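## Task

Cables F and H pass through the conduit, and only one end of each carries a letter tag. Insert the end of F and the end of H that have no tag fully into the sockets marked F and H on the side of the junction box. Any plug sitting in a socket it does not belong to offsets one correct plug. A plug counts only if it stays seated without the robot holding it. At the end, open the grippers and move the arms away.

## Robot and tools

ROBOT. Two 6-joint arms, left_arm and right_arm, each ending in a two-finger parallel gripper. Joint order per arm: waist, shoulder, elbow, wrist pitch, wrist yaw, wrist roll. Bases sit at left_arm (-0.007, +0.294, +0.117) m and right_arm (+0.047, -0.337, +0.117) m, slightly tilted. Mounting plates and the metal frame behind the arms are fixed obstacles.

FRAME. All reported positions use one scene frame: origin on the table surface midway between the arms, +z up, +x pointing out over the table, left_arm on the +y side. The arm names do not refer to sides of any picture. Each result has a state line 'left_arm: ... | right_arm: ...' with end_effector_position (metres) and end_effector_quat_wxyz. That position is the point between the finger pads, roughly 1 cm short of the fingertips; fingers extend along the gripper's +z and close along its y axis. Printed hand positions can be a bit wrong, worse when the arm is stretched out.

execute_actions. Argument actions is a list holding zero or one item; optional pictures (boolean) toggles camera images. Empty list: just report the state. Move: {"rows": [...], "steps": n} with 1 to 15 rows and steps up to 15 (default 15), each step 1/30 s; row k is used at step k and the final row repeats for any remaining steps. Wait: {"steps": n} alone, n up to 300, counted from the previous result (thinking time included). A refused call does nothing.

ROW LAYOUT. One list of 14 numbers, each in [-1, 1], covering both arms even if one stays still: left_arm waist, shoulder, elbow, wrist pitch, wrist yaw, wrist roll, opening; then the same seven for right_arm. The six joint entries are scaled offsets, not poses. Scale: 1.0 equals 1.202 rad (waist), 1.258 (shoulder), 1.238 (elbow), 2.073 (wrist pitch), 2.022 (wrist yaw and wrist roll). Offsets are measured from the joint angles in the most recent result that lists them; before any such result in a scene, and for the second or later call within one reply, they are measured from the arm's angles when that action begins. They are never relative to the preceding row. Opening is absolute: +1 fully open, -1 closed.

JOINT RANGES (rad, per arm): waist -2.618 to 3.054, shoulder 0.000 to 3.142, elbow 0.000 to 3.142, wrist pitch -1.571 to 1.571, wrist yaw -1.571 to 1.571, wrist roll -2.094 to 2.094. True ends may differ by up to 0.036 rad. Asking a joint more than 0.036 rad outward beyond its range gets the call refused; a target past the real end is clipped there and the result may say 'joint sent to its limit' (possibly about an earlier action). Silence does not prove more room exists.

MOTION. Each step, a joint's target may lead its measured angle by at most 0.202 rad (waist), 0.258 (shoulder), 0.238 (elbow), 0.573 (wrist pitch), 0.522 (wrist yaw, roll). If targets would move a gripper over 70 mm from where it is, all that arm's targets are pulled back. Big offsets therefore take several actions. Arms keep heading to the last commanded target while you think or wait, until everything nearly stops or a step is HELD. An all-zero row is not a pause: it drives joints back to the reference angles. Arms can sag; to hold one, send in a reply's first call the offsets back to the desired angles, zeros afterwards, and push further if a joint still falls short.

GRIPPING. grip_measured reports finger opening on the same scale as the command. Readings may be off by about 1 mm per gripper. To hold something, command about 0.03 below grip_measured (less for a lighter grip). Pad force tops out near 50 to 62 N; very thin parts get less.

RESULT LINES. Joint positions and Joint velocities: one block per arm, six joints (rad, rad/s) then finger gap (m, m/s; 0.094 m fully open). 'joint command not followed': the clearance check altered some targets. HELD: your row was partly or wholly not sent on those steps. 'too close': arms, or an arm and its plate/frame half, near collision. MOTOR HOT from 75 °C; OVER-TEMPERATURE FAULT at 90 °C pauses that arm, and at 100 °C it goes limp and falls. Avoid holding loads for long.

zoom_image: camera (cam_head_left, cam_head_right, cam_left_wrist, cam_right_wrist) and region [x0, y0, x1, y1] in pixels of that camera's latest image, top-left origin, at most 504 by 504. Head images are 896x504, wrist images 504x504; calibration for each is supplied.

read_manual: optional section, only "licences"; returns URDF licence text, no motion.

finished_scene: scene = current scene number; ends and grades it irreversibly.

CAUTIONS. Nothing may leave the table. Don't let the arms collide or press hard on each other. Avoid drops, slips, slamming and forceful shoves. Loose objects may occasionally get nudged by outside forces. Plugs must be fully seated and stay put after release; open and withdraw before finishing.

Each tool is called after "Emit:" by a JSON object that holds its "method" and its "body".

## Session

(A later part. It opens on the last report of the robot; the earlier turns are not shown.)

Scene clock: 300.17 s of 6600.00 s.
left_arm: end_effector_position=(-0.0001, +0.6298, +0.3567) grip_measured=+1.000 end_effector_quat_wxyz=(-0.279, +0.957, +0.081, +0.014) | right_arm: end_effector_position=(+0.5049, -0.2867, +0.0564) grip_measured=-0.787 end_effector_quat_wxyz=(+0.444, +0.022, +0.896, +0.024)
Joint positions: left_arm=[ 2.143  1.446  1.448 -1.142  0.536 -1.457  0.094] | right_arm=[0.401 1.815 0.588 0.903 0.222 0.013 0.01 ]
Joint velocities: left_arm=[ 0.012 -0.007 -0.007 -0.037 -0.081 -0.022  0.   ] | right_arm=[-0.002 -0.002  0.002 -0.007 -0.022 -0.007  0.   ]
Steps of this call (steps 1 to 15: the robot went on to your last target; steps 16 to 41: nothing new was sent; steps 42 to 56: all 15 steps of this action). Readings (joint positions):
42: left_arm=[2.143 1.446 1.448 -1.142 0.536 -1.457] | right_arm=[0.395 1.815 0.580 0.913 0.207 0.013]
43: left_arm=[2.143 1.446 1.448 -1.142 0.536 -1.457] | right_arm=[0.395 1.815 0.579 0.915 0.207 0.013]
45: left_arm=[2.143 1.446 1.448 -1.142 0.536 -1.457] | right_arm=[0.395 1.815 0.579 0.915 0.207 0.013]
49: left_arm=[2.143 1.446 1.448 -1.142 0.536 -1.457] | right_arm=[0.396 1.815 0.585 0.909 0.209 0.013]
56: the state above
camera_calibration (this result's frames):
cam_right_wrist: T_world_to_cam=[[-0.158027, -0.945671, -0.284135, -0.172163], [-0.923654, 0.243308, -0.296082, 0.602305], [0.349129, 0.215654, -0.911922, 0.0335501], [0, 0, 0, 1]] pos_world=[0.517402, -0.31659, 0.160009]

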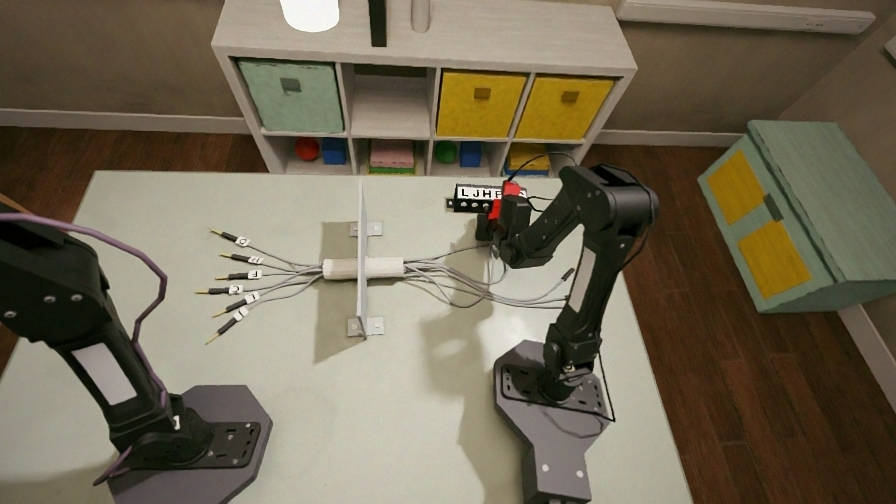

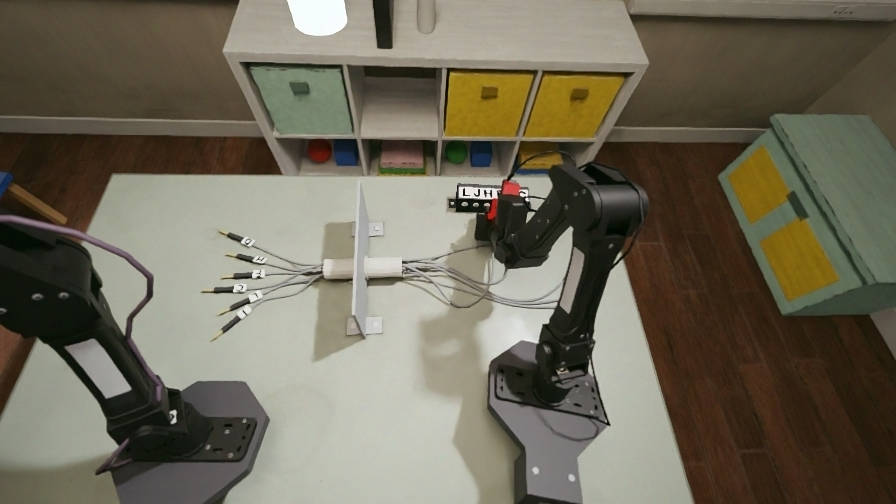

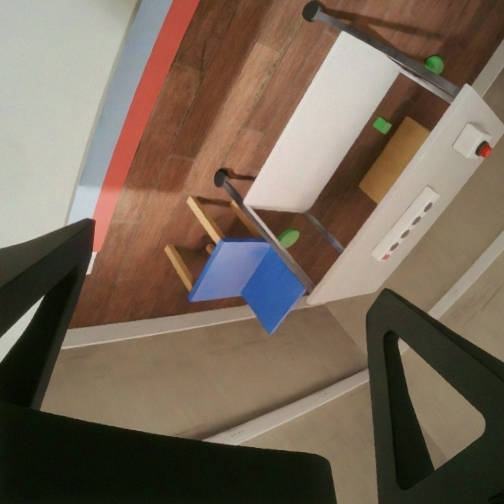

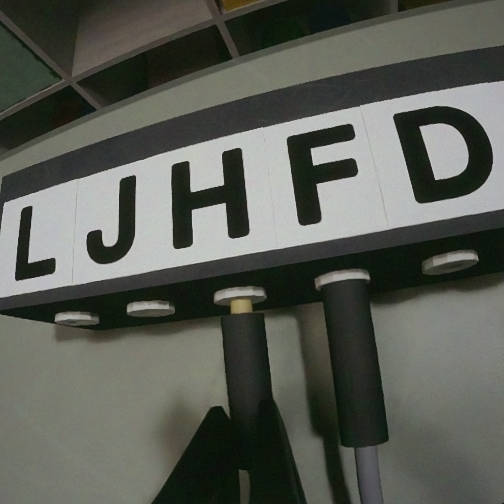

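Emit:
{"method": "execute_actions", "body": {"actions": [{"rows":[[0,0,0,0,0,0,1,-0.01,0,0.08,0.03,-0.01,0,-0.85],[0,0,0,0,0,0,1,-0.01,0,0.11,0.05,-0.01,0,-0.85],[0,0,0,0,0,0,1,-0.015,0,0.14,0.07,-0.015,0,-0.85],[0,0,0,0,0,0,1,-0.06,0,0.17,0.09,-0.02,0,-0.85],[0,0,0,0,0,0,1,-0.06,0,0.18,0.10,-0.02,0,-0.85],[0,0,0,0,0,0,1,0.02,0,0.18,0.10,-0.02,0,-0.85],[0,0,0,0,0,0,1,0.02,0,0.18,0.10,-0.02,0,-0.85],[0,0,0,0,0,0,1,-0.06,-0.03,0.18,0.10,-0.02,0,-0.85],[0,0,0,0,0,0,1,-0.06,-0.03,0.18,0.10,-0.02,0,-0.85],[0,0,0,0,0,0,1,0.02,0.03,0.18,0.10,-0.02,0,-0.85],[0,0,0,0,0,0,1,0.02,0.03,0.18,0.10,-0.02,0,-0.85],[0,0,0,0,0,0,1,-0.06,-0.03,0.18,0.10,-0.02,0,-0.85],[0,0,0,0,0,0,1,-0.06,-0.03,0.18,0.10,-0.02,0,-0.85],[0,0,0,0,0,0,1,-0.02,0,0.18,0.10,-0.02,0,-0.85]],"steps":15}]}}

Scene clock: 303.70 s of 6600.00 s.
left_arm: end_effector_position=(-0.0001, +0.6298, +0.3567) grip_measured=+1.000 end_effector_quat_wxyz=(-0.279, +0.957, +0.081, +0.014) | right_arm: end_effector_position=(+0.5059, -0.2863, +0.0577) grip_measured=-0.787 end_effector_quat_wxyz=(+0.442, +0.022, +0.897, +0.019)
Joint positions: left_arm=[ 2.143  1.446  1.448 -1.142  0.536 -1.457  0.094] | right_arm=[0.408 1.808 0.596 0.882 0.238 0.013 0.01 ]
Joint velocities: left_arm=[-0.012 -0.017 -0.002 -0.081 -0.037 -0.081  0.   ] | right_arm=[-0.002  0.007 -0.012  0.022  0.081  0.066 -0.   ]
Steps of this call (steps 1 to 15: the robot went on to your last target; steps 16 to 90: nothing new was sent; then 0.03 s passed at rest; steps 91 to 105: all 15 steps of this action). Readings (joint positions):
91: left_arm=[2.143 1.446 1.448 -1.142 0.536 -1.457] | right_arm=[0.402 1.814 0.589 0.902 0.224 0.013]
92: left_arm=[2.143 1.446 1.448 -1.142 0.536 -1.457] | right_arm=[0.402 1.814 0.591 0.901 0.224 0.013]
94: left_arm=[2.143 1.446 1.448 -1.142 0.536 -1.457] | right_arm=[0.402 1.814 0.592 0.899 0.224 0.013]
98: left_arm=[2.143 1.446 1.448 -1.142 0.536 -1.457] | right_arm=[0.407 1.814 0.592 0.899 0.236 0.013]
105: the state above
camera_calibration (this result's frames):
cam_right_wrist: T_world_to_cam=[[-0.164149, -0.947154, -0.275597, -0.169134], [-0.923926, 0.245499, -0.293414, 0.604124], [0.345567, 0.206467, -0.915399, 0.0336903], [0, 0, 0, 1]] pos_world=[0.51876, -0.315464, 0.161486]

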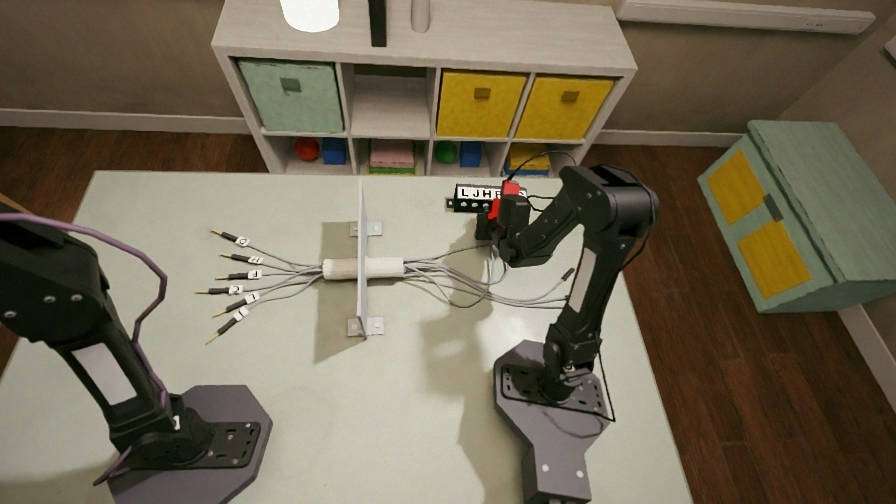

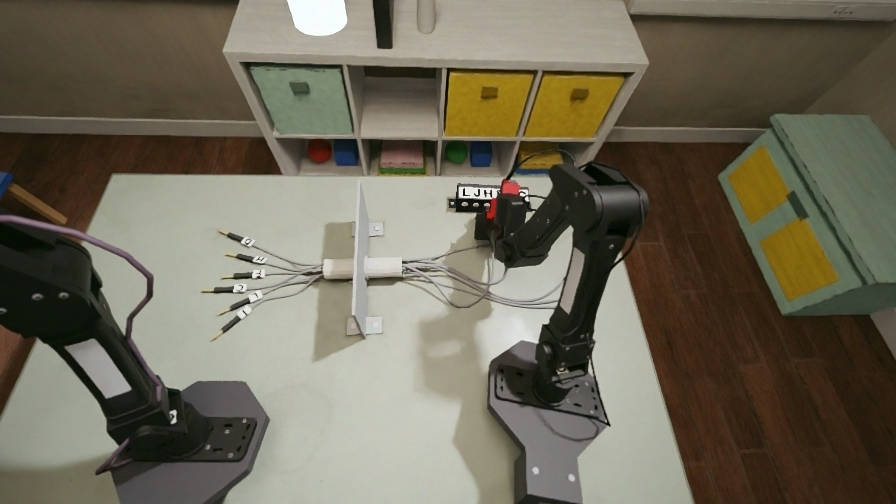

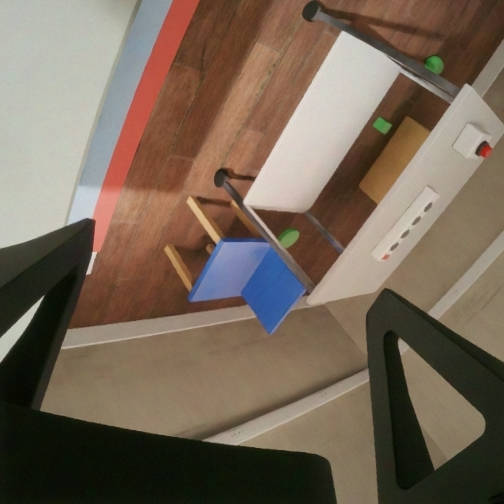

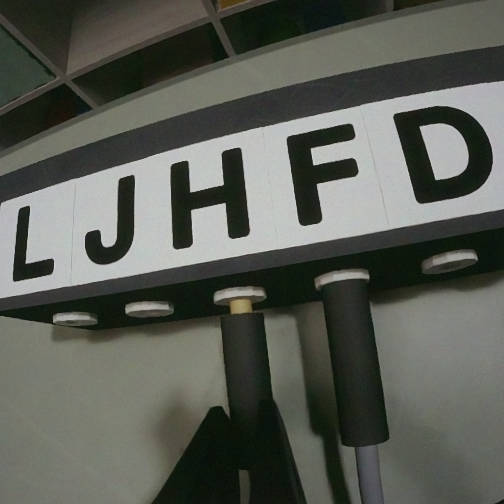

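Emit:
{"method": "execute_actions", "body": {"actions": [{"rows":[[0,0,0,0,0,0,1,-0.01,0,-0.02,0.01,-0.01,0,-0.7],[0,0,0,0,0,0,1,-0.012,0,-0.03,0.015,-0.012,0,-0.5],[0,0,0,0,0,0,1,-0.012,0,-0.03,0.015,-0.012,0,-0.5],[0,0,0,0,0,0,1,-0.012,-0.01,-0.05,0.025,-0.012,0,-0.5],[0,0,0,0,0,0,1,-0.012,-0.02,-0.07,0.035,-0.012,0,-0.5],[0,0,0,0,0,0,1,-0.012,-0.03,-0.09,0.045,-0.012,0,-0.5],[0,0,0,0,0,0,1,-0.012,-0.04,-0.11,0.052,-0.012,0,-0.5]],"steps":15}]}}

Scene clock: 305.90 s of 6600.00 s.
left_arm: end_effector_position=(-0.0001, +0.6298, +0.3567) grip_measured=+1.000 end_effector_quat_wxyz=(-0.279, +0.957, +0.081, +0.014) | right_arm: end_effector_position=(+0.4717, -0.2896, +0.0475) grip_measured=-0.503 end_effector_quat_wxyz=(+0.428, +0.017, +0.903, +0.024)
Joint positions: left_arm=[ 2.143  1.446  1.448 -1.142  0.536 -1.457  0.094] | right_arm=[0.404 1.792 0.472 0.959 0.222 0.013 0.023]
Joint velocities: left_arm=[ 0.002  0.002 -0.017 -0.007 -0.066 -0.037  0.   ] | right_arm=[-0.012  0.022 -0.002  0.066 -0.081 -0.066  0.   ]
Steps of this call (steps 1 to 15: the robot went on to your last target; steps 16 to 51: nothing new was sent; steps 52 to 66: all 15 steps of this action). Readings (joint positions):
52: left_arm=[2.143 1.446 1.448 -1.142 0.536 -1.457] | right_arm=[0.408 1.808 0.589 0.883 0.237 0.013]
53: left_arm=[2.143 1.446 1.448 -1.142 0.536 -1.457] | right_arm=[0.407 1.808 0.586 0.889 0.234 0.013]
55: left_arm=[2.143 1.446 1.448 -1.142 0.536 -1.457] | right_arm=[0.404 1.808 0.578 0.895 0.229 0.013]
59: left_arm=[2.143 1.446 1.448 -1.142 0.536 -1.457] | right_arm=[0.404 1.797 0.506 0.940 0.224 0.013]
66: the state above
camera_calibration (this result's frames):
cam_right_wrist: T_world_to_cam=[[-0.159037, -0.948505, -0.273944, -0.183516], [-0.935483, 0.233466, -0.265264, 0.570978], [0.315561, 0.214083, -0.92444, 0.0536208], [0, 0, 0, 1]] pos_world=[0.488034, -0.318849, 0.150756]

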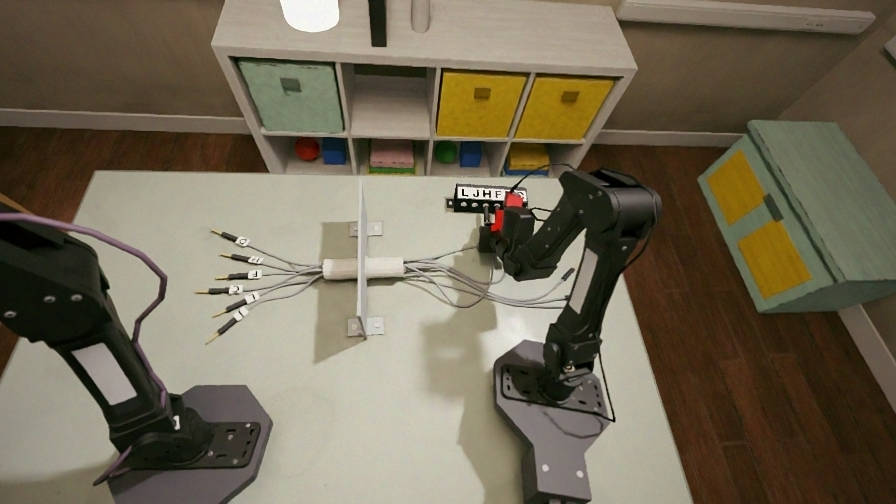

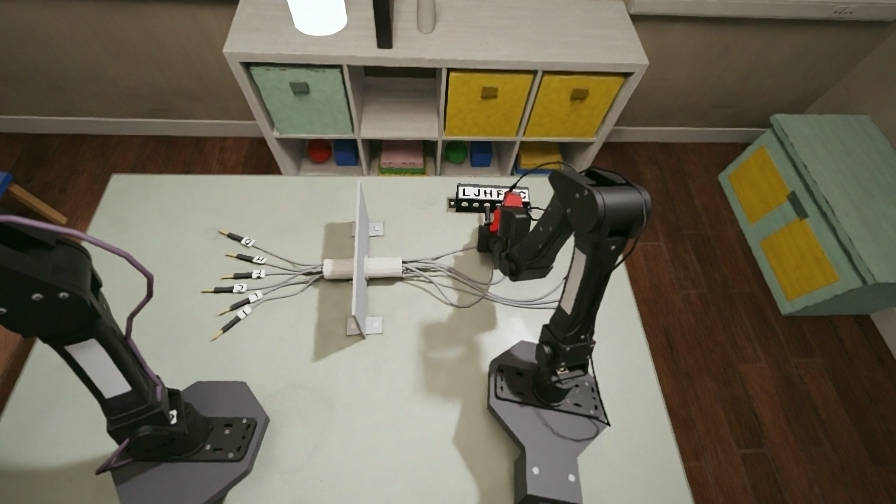

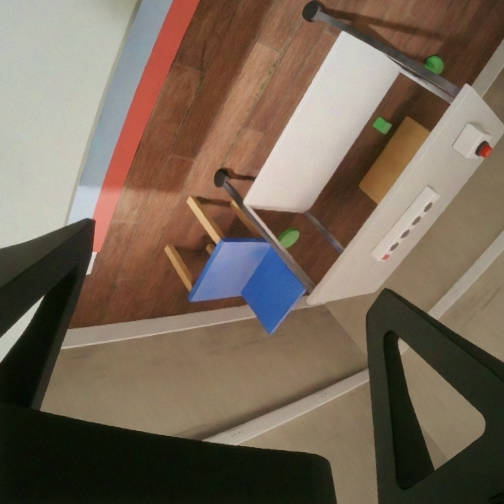

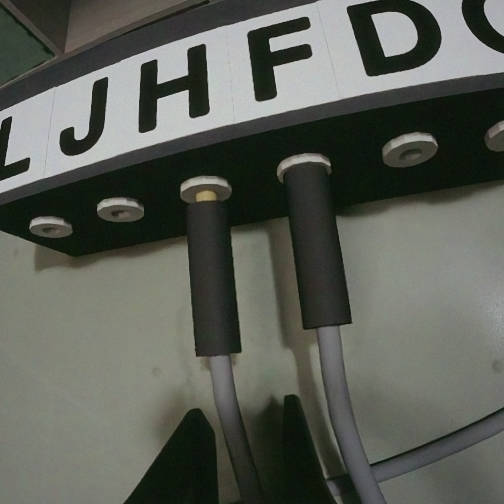

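Emit:
{"method": "execute_actions", "body": {"actions": [{"rows":[[0,0,0,0,0,0,1,0,0,0.02,0.005,0,0,-0.5],[0,0,0,0,0,0,1,0,0,0.04,0.005,0,0,-0.5],[0,0,0,0,0,0,1,0,0,0.04,0.005,0,0,-0.5],[0,0,0,0,0,0,1,0,0,0.04,0.005,0,0,-0.6],[0,0,0,0,0,0,1,0,0,0.04,0.005,0,0,-0.7],[0,0,0,0,0,0,1,0,0,0.04,0.005,0,0,-0.8],[0,0,0,0,0,0,1,0,0,0.04,0.005,0,0,-0.84]],"steps":15}]}}

Scene clock: 307.37 s of 6600.00 s.
left_arm: end_effector_position=(-0.0001, +0.6298, +0.3567) grip_measured=+1.000 end_effector_quat_wxyz=(-0.279, +0.957, +0.081, +0.014) | right_arm: end_effector_position=(+0.4826, -0.2875, +0.0550) grip_measured=-0.837 end_effector_quat_wxyz=(+0.442, +0.019, +0.896, +0.029)
Joint positions: left_arm=[ 2.143  1.446  1.448 -1.142  0.536 -1.457  0.094] | right_arm=[0.404 1.792 0.496 0.968 0.213 0.013 0.008]
Joint velocities: left_arm=[ 0.007 -0.012  0.012  0.007 -0.022 -0.037  0.   ] | right_arm=[-0.002 -0.012 -0.012 -0.037  0.051  0.022  0.   ]
Steps of this call (steps 1 to 29: the robot went on to your last target; steps 30 to 44: all 15 steps of this action). Readings (joint positions):
30: left_arm=[2.143 1.446 1.448 -1.142 0.536 -1.457] | right_arm=[0.404 1.792 0.472 0.972 0.221 0.013]
31: left_arm=[2.143 1.446 1.448 -1.142 0.536 -1.457] | right_arm=[0.404 1.792 0.475 0.971 0.221 0.013]
33: left_arm=[2.143 1.446 1.448 -1.142 0.536 -1.457] | right_arm=[0.404 1.792 0.485 0.968 0.221 0.013]
37: left_arm=[2.143 1.446 1.448 -1.142 0.536 -1.457] | right_arm=[0.404 1.792 0.496 0.968 0.215 0.013]
44: the state above
camera_calibration (this result's frames):
cam_right_wrist: T_world_to_cam=[[-0.148946, -0.945521, -0.289489, -0.180898], [-0.92677, 0.235572, -0.292581, 0.580567], [0.344837, 0.224711, -0.911368, 0.044919], [0, 0, 0, 1]] pos_world=[0.495618, -0.317902, 0.158433]

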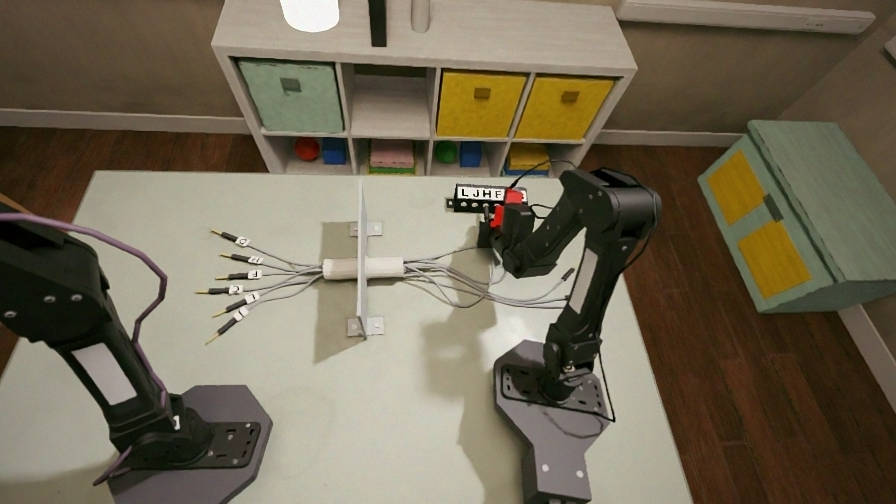

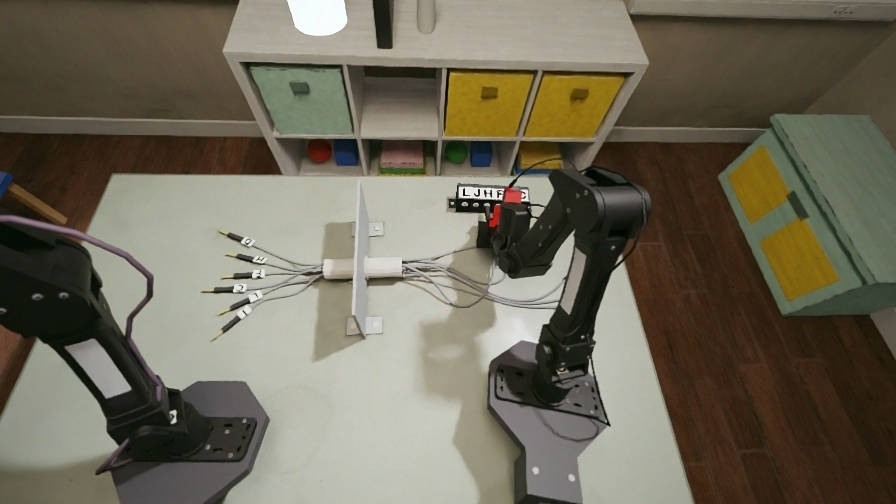

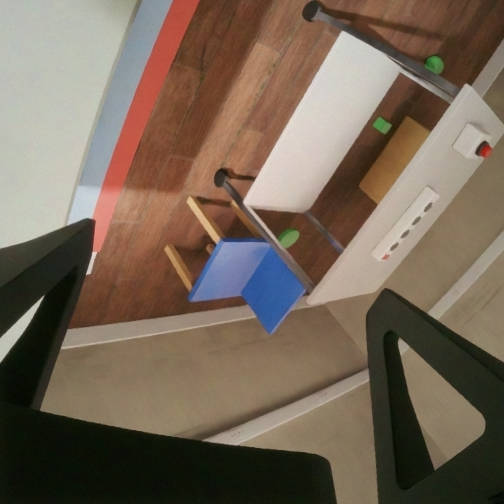

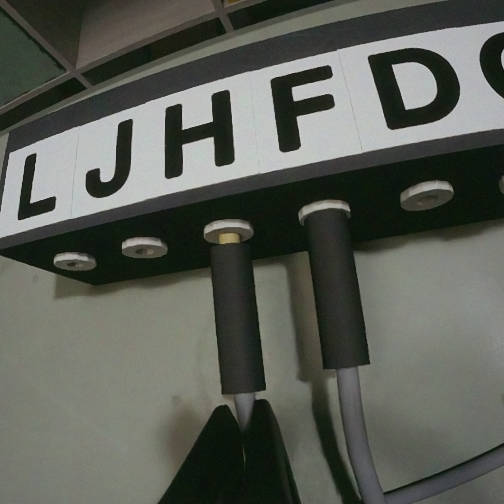

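Emit:
{"method": "execute_actions", "body": {"actions": [{"rows":[[0,0,0,0,0,0,1,0,0.01,0.02,0,0.004,0,-0.83],[0,0,0,0,0,0,1,0,0.02,0.03,0,0.004,0,-0.83],[0,0,0,0,0,0,1,0,0.025,0.04,0,0.004,0,-0.83],[0,0,0,0,0,0,1,0,0.03,0.05,-0.003,0.004,0,-0.83],[0,0,0,0,0,0,1,0,0.035,0.06,-0.006,0.004,0,-0.83],[0,0,0,0,0,0,1,0,0.04,0.07,-0.008,0.004,0,-0.83],[0,0,0,0,0,0,1,0,0.04,0.08,-0.008,0.004,0,-0.83],[0,0,0,0,0,0,1,0,0.04,0.09,-0.008,0.004,0,-0.83]],"steps":15}]}}

Scene clock: 308.77 s of 6600.00 s.
left_arm: end_effector_position=(-0.0001, +0.6298, +0.3567) grip_measured=+1.000 end_effector_quat_wxyz=(-0.279, +0.957, +0.081, +0.014) | right_arm: end_effector_position=(+0.4897, -0.2861, +0.0526) grip_measured=-0.831 end_effector_quat_wxyz=(+0.443, +0.019, +0.896, +0.028)
Joint positions: left_arm=[ 2.143  1.446  1.448 -1.142  0.536 -1.457  0.094] | right_arm=[0.404 1.814 0.528 0.96  0.215 0.013 0.008]
Joint velocities: left_arm=[ 0.007  0.002 -0.007  0.007  0.007  0.037  0.   ] | right_arm=[-0.007 -0.012  0.012  0.007  0.022  0.007 -0.   ]
Steps of this call (steps 1 to 15: the robot went on to your last target; steps 16 to 27: nothing new was sent; steps 28 to 42: all 15 steps of this action). Readings (joint positions):
28: left_arm=[2.143 1.446 1.448 -1.142 0.536 -1.457] | right_arm=[0.404 1.792 0.496 0.968 0.213 0.013]
29: left_arm=[2.143 1.446 1.448 -1.142 0.536 -1.457] | right_arm=[0.404 1.792 0.496 0.968 0.213 0.013]
31: left_arm=[2.143 1.446 1.448 -1.142 0.536 -1.457] | right_arm=[0.404 1.800 0.507 0.968 0.213 0.013]
35: left_arm=[2.143 1.446 1.448 -1.142 0.536 -1.457] | right_arm=[0.404 1.814 0.527 0.962 0.215 0.013]
42: the state above
camera_calibration (this result's frames):
cam_right_wrist: T_world_to_cam=[[-0.150553, -0.945632, -0.288294, -0.178508], [-0.926127, 0.236932, -0.293518, 0.586319], [0.345866, 0.222806, -0.911446, 0.0389211], [0, 0, 0, 1]] pos_world=[0.502669, -0.316392, 0.156107]

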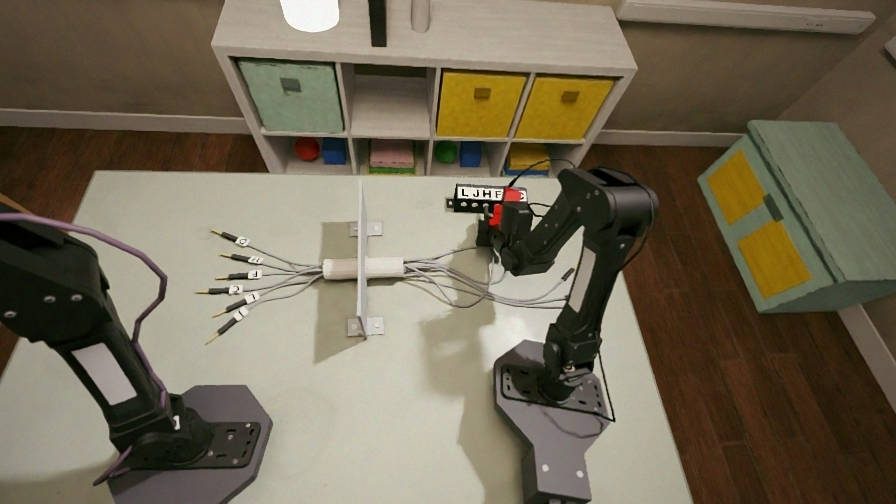

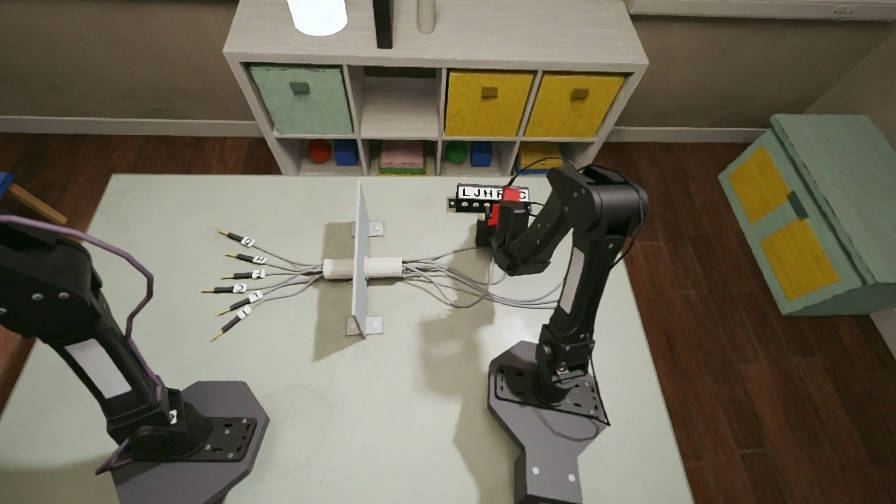

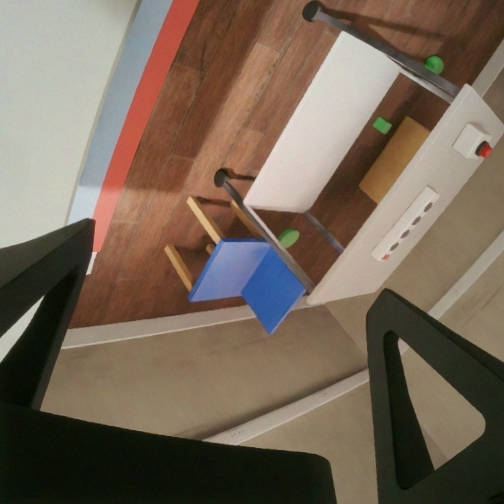

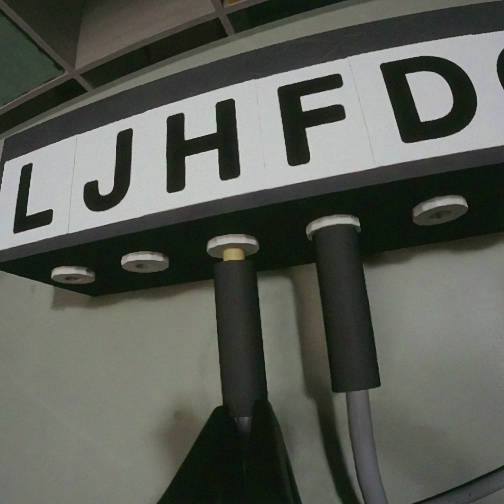

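In contact. Push.

Emit:
{"method": "execute_actions", "body": {"actions": [{"rows":[[0,0,0,0,0,0,1,0,0,0.03,0,0,0,-0.83],[0,0,0,0,0,0,1,-0.004,0,0.045,0.01,0,0,-0.83],[0,0,0,0,0,0,1,-0.008,0,0.06,0.02,-0.003,0,-0.83],[0,0,0,0,0,0,1,-0.012,0,0.075,0.03,-0.006,0,-0.83],[0,0,0,0,0,0,1,-0.016,0,0.09,0.04,-0.009,0,-0.83],[0,0,0,0,0,0,1,-0.02,0,0.105,0.05,-0.012,0,-0.83],[0,0,0,0,0,0,1,-0.02,0,0.12,0.06,-0.015,0,-0.83],[0,0,0,0,0,0,1,-0.024,0,0.135,0.07,-0.018,0,-0.83],[0,0,0,0,0,0,1,-0.024,0,0.15,0.08,-0.02,0,-0.83]],"steps":15}]}}

Scene clock: 310.13 s of 6600.00 s.
left_arm: end_effector_position=(-0.0001, +0.6298, +0.3567) grip_measured=+1.000 end_effector_quat_wxyz=(-0.279, +0.957, +0.081, +0.014) | right_arm: end_effector_position=(+0.4923, -0.2858, +0.0542) grip_measured=-0.827 end_effector_quat_wxyz=(+0.445, +0.020, +0.895, +0.029)
Joint positions: left_arm=[ 2.143  1.446  1.448 -1.142  0.536 -1.457  0.094] | right_arm=[0.404 1.814 0.535 0.959 0.215 0.013 0.008]
Joint velocities: left_arm=[-0.002 -0.012 -0.012  0.051  0.007  0.022  0.   ] | right_arm=[ 0.002 -0.007 -0.012 -0.007  0.037 -0.037 -0.001]
Steps of this call (steps 1 to 15: the robot went on to your last target; steps 16 to 26: nothing new was sent; steps 27 to 41: all 15 steps of this action). Readings (joint positions):
27: left_arm=[2.143 1.446 1.448 -1.142 0.536 -1.457] | right_arm=[0.404 1.814 0.528 0.960 0.215 0.013]
28: left_arm=[2.143 1.446 1.448 -1.142 0.536 -1.457] | right_arm=[0.404 1.814 0.528 0.960 0.215 0.013]
30: left_arm=[2.143 1.446 1.448 -1.142 0.536 -1.457] | right_arm=[0.404 1.814 0.528 0.963 0.215 0.013]
34: left_arm=[2.143 1.446 1.448 -1.142 0.536 -1.457] | right_arm=[0.404 1.814 0.535 0.959 0.215 0.013]
41: the state above
camera_calibration (this result's frames):
cam_right_wrist: T_world_to_cam=[[-0.149329, -0.945123, -0.290592, -0.17773], [-0.924242, 0.237858, -0.298665, 0.588717], [0.351395, 0.223977, -0.909041, 0.0368785], [0, 0, 0, 1]] pos_world=[0.504618, -0.316268, 0.157707]

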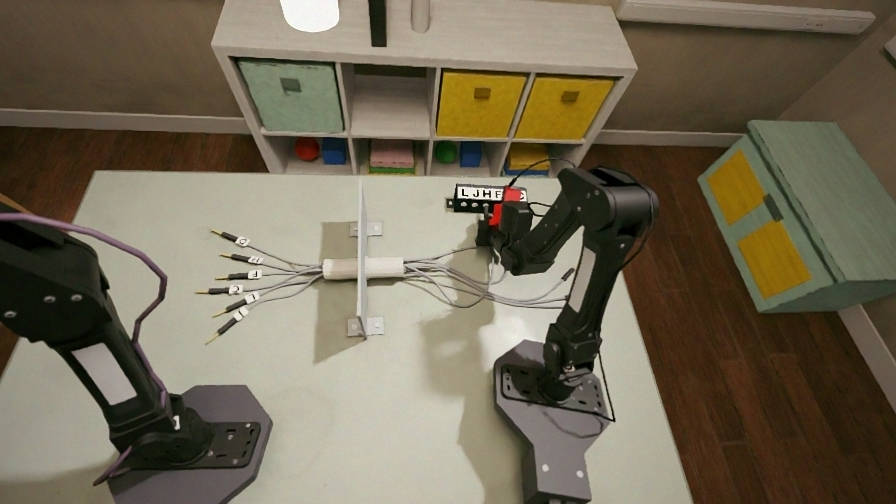

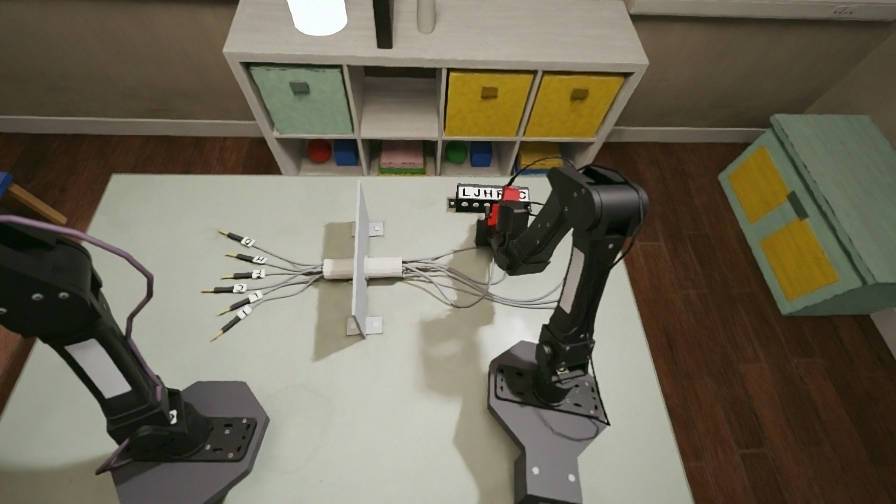

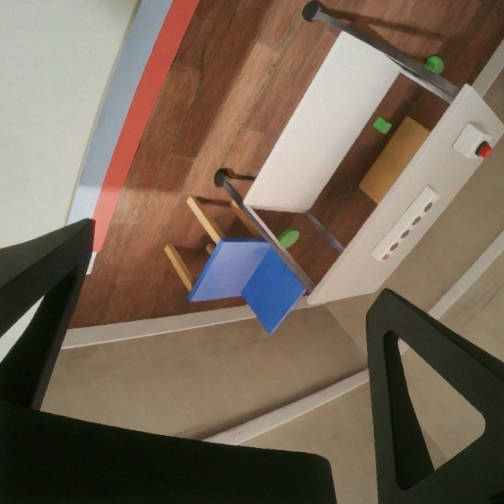

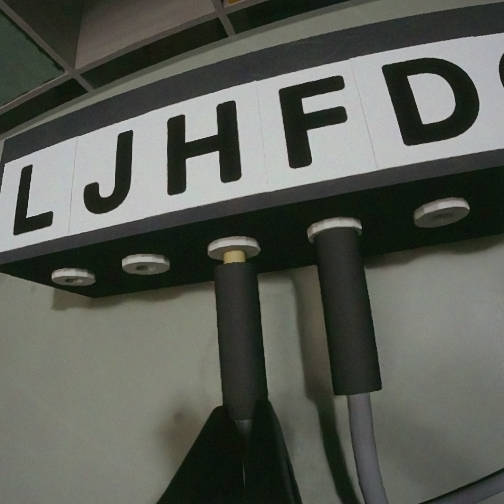

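Emit:
{"method": "zoom_image", "body": {"camera": "cam_head_left", "region": [390,180,600,330]}}

Emit:
{"method": "zoom_image", "body": {"camera": "cam_right_wrist", "region": [170,200,400,330]}}

Region (390, 180, 600, 330) of cam_head_left's 896x504 image, scaled by 2.400, with more detail than that image has; it fills the top 360 rows of this view, and the rest is white.

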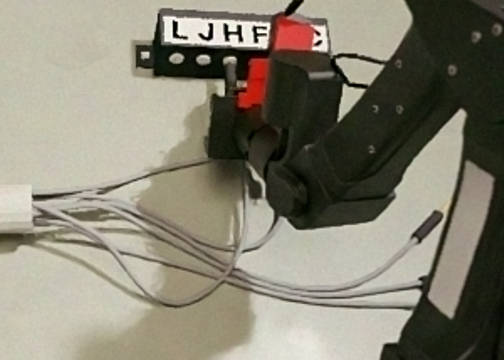

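Region (170, 200, 400, 330) of cam_right_wrist's 504x504 image, scaled by 2.191, with more detail than that image has; it fills the top 285 rows of this view, and the rest is white.

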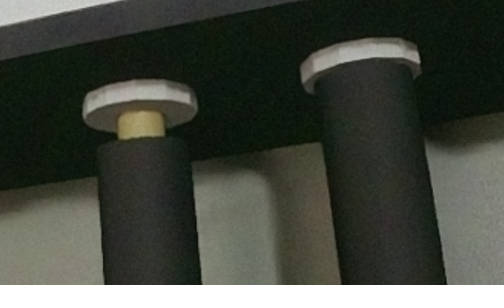

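Emit:
{"method": "execute_actions", "body": {"actions": [{"rows":[[0,0,0,0,0,0,1,0,0,-0.02,0,0,0,-0.7],[0,0,0,0,0,0,1,0,0,-0.03,0,0,0,-0.55],[0,0,0,0,0,0,1,0,0,-0.03,0,0,0,-0.55],[0,0,0,0,0,0,1,0,0,0,0,0,0,-0.55],[0,0,0,0,0,0,1,0,0,0.03,0,0,0,-0.55],[0,0,0,0,0,0,1,0,0.002,0.045,-0.005,0,0,-0.55],[0,0,0,0,0,0,1,0,0.004,0.057,-0.01,0,0,-0.55],[0,0,0,0,0,0,1,0,0.006,0.068,-0.015,0,0,-0.55]],"steps":15}]}}

Scene clock: 314.23 s of 6600.00 s.
left_arm: end_effector_position=(-0.0001, +0.6298, +0.3567) grip_measured=+1.000 end_effector_quat_wxyz=(-0.279, +0.957, +0.081, +0.014) | right_arm: end_effector_position=(+0.5139, -0.2844, +0.0668) grip_measured=-0.553 end_effector_quat_wxyz=(+0.464, +0.024, +0.885, +0.031)
Joint positions: left_arm=[ 2.143  1.446  1.448 -1.142  0.536 -1.457  0.094] | right_arm=[0.404 1.814 0.598 0.94  0.214 0.013 0.021]
Joint velocities: left_arm=[ 0.002 -0.002  0.002 -0.051 -0.081 -0.007  0.   ] | right_arm=[ 0.017 -0.007  0.002 -0.022  0.037  0.037 -0.001]
Steps of this call (steps 1 to 15: the robot went on to your last target; steps 16 to 90: nothing new was sent; then 0.60 s passed at rest; steps 91 to 105: all 15 steps of this action). Readings (joint positions):
91: left_arm=[2.143 1.446 1.448 -1.142 0.536 -1.457] | right_arm=[0.404 1.814 0.527 0.960 0.215 0.013]
92: left_arm=[2.143 1.446 1.448 -1.142 0.536 -1.457] | right_arm=[0.404 1.814 0.525 0.962 0.214 0.013]
94: left_arm=[2.143 1.446 1.448 -1.142 0.536 -1.457] | right_arm=[0.404 1.814 0.522 0.960 0.214 0.013]
98: left_arm=[2.143 1.446 1.448 -1.142 0.536 -1.457] | right_arm=[0.404 1.814 0.558 0.944 0.214 0.013]
105: the state above
camera_calibration (this result's frames):
cam_right_wrist: T_world_to_cam=[[-0.144125, -0.941744, -0.303884, -0.170346], [-0.909002, 0.24736, -0.335454, 0.609418], [0.391081, 0.227884, -0.891698, 0.0200027], [0, 0, 0, 1]] pos_world=[0.521588, -0.315726, 0.170502]

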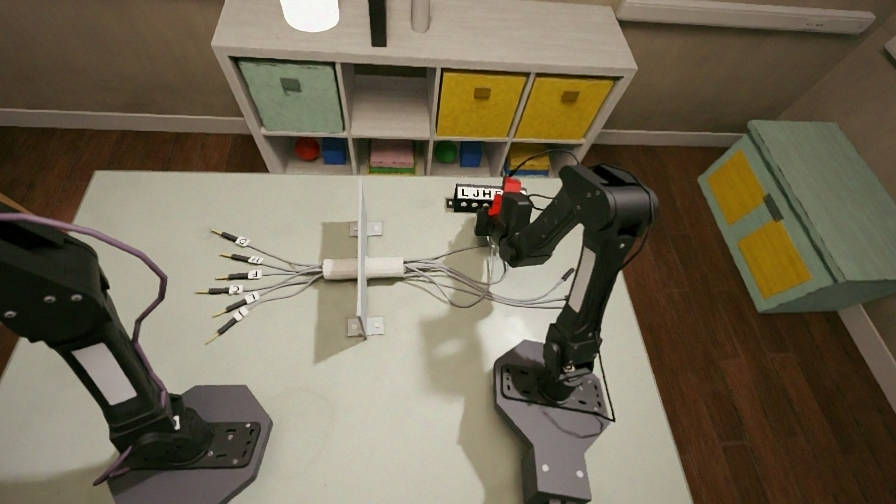

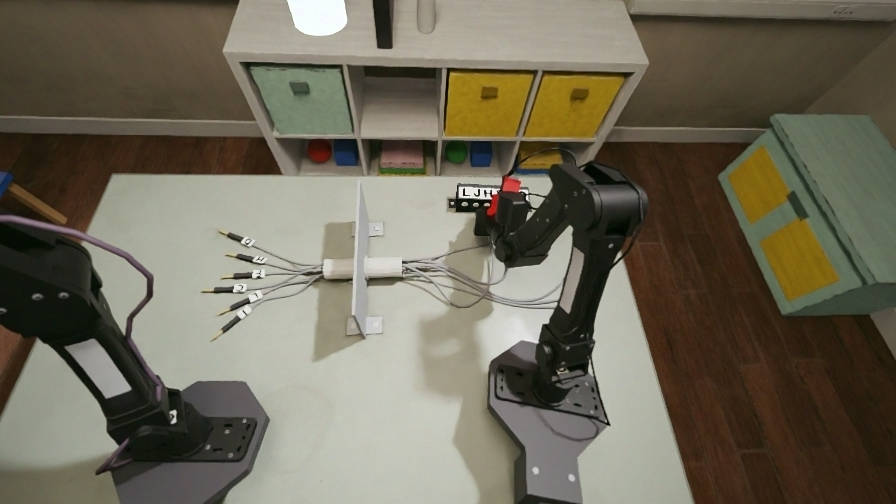

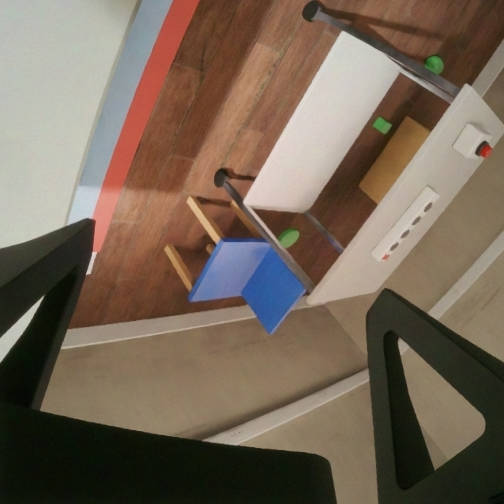

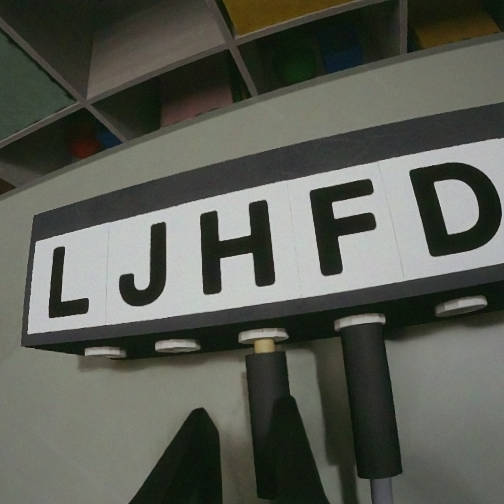

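Emit:
{"method": "execute_actions", "body": {"actions": [{"rows":[[0,0,0,0,0,0,1,0,0,0,0,0.016,0,-0.5],[0,0,0,0,0,0,1,0,0,0,0,0.016,0,-0.5],[0,0,0,0,0,0,1,0,0,0,0,0.016,0,-0.5],[0,0,0,0,0,0,1,0,0,0,0,0.016,0,-0.5],[0,0,0,0,0,0,1,0,0.02,0,0,0.016,0,-0.5],[0,0,0,0,0,0,1,0,0.03,0,0,0.016,0,-0.5]],"steps":15}]}}

Scene clock: 315.73 s of 6600.00 s.
left_arm: end_effector_position=(-0.0001, +0.6298, +0.3567) grip_measured=+1.000 end_effector_quat_wxyz=(-0.279, +0.957, +0.081, +0.014) | right_arm: end_effector_position=(+0.5088, -0.2874, +0.0546) grip_measured=-0.503 end_effector_quat_wxyz=(+0.451, +0.027, +0.892, +0.018)
Joint positions: left_arm=[ 2.143  1.446  1.448 -1.142  0.536 -1.457  0.094] | right_arm=[0.404 1.843 0.598 0.938 0.239 0.013 0.023]
Joint velocities: left_arm=[-0.007 -0.002 -0.017 -0.007 -0.022 -0.11   0.   ] | right_arm=[ 0.012  0.002  0.002  0.037 -0.007 -0.007 -0.   ]
Steps of this call (steps 1 to 15: the robot went on to your last target; steps 16 to 30: nothing new was sent; steps 31 to 45: all 15 steps of this action). Readings (joint positions):
31: left_arm=[2.143 1.446 1.448 -1.142 0.536 -1.457] | right_arm=[0.404 1.814 0.598 0.938 0.217 0.013]
32: left_arm=[2.143 1.446 1.448 -1.142 0.536 -1.457] | right_arm=[0.404 1.814 0.598 0.938 0.222 0.013]
34: left_arm=[2.143 1.446 1.448 -1.142 0.536 -1.457] | right_arm=[0.404 1.814 0.598 0.938 0.229 0.013]
38: left_arm=[2.143 1.446 1.448 -1.142 0.536 -1.457] | right_arm=[0.404 1.830 0.598 0.939 0.236 0.013]
45: the state above
camera_calibration (this result's frames):
cam_right_wrist: T_world_to_cam=[[-0.166797, -0.945166, -0.280784, -0.168315], [-0.915242, 0.254344, -0.312476, 0.605374], [0.366757, 0.204865, -0.90748, 0.0184267], [0, 0, 0, 1]] pos_world=[0.519231, -0.316834, 0.158626]

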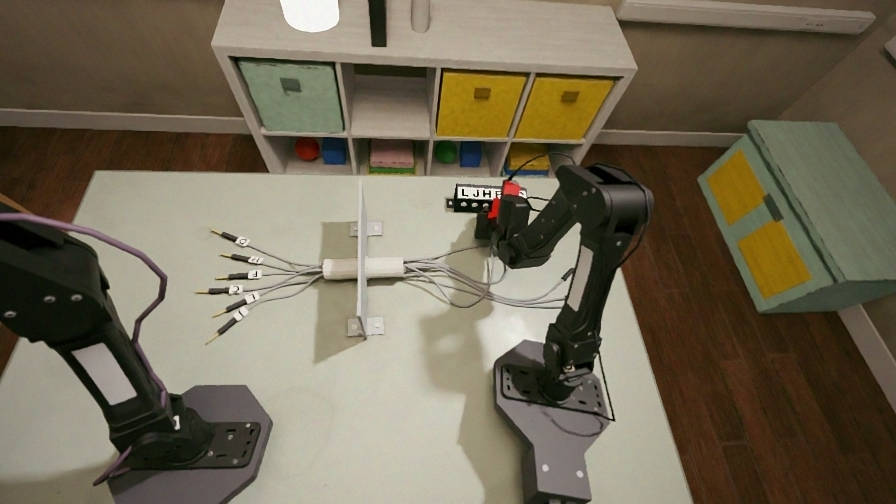

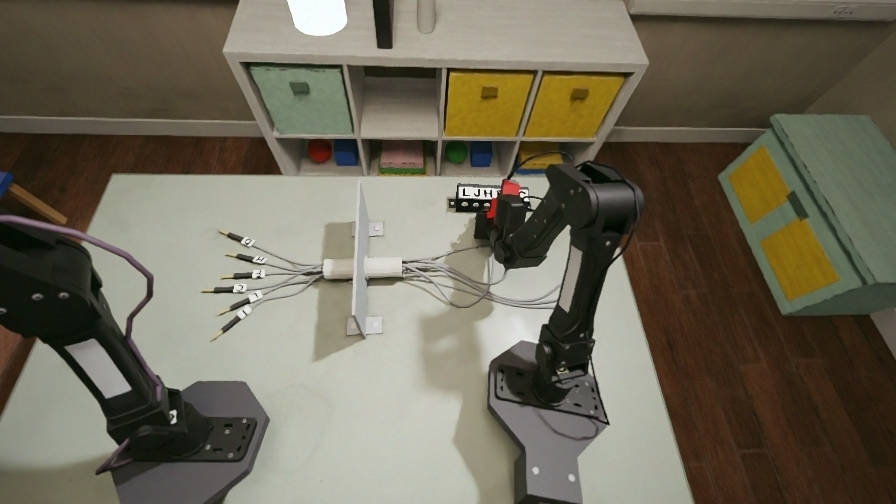

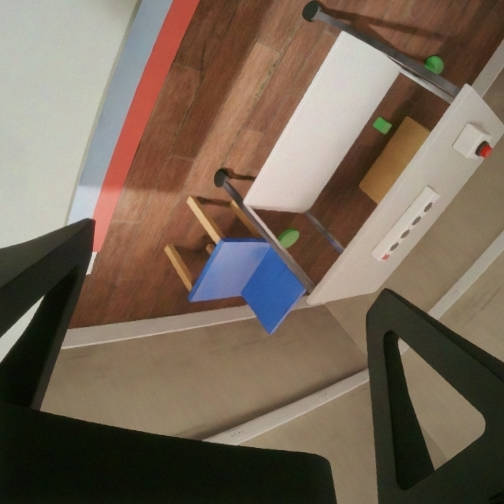

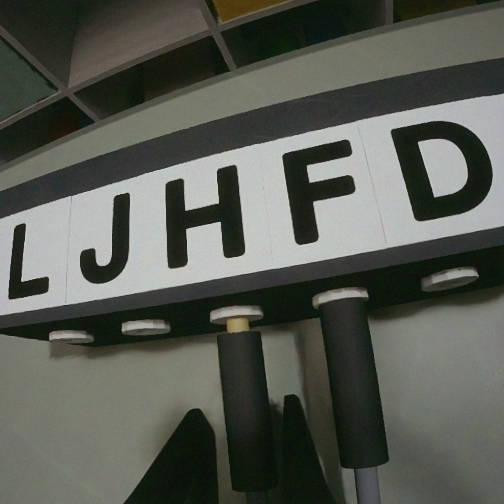

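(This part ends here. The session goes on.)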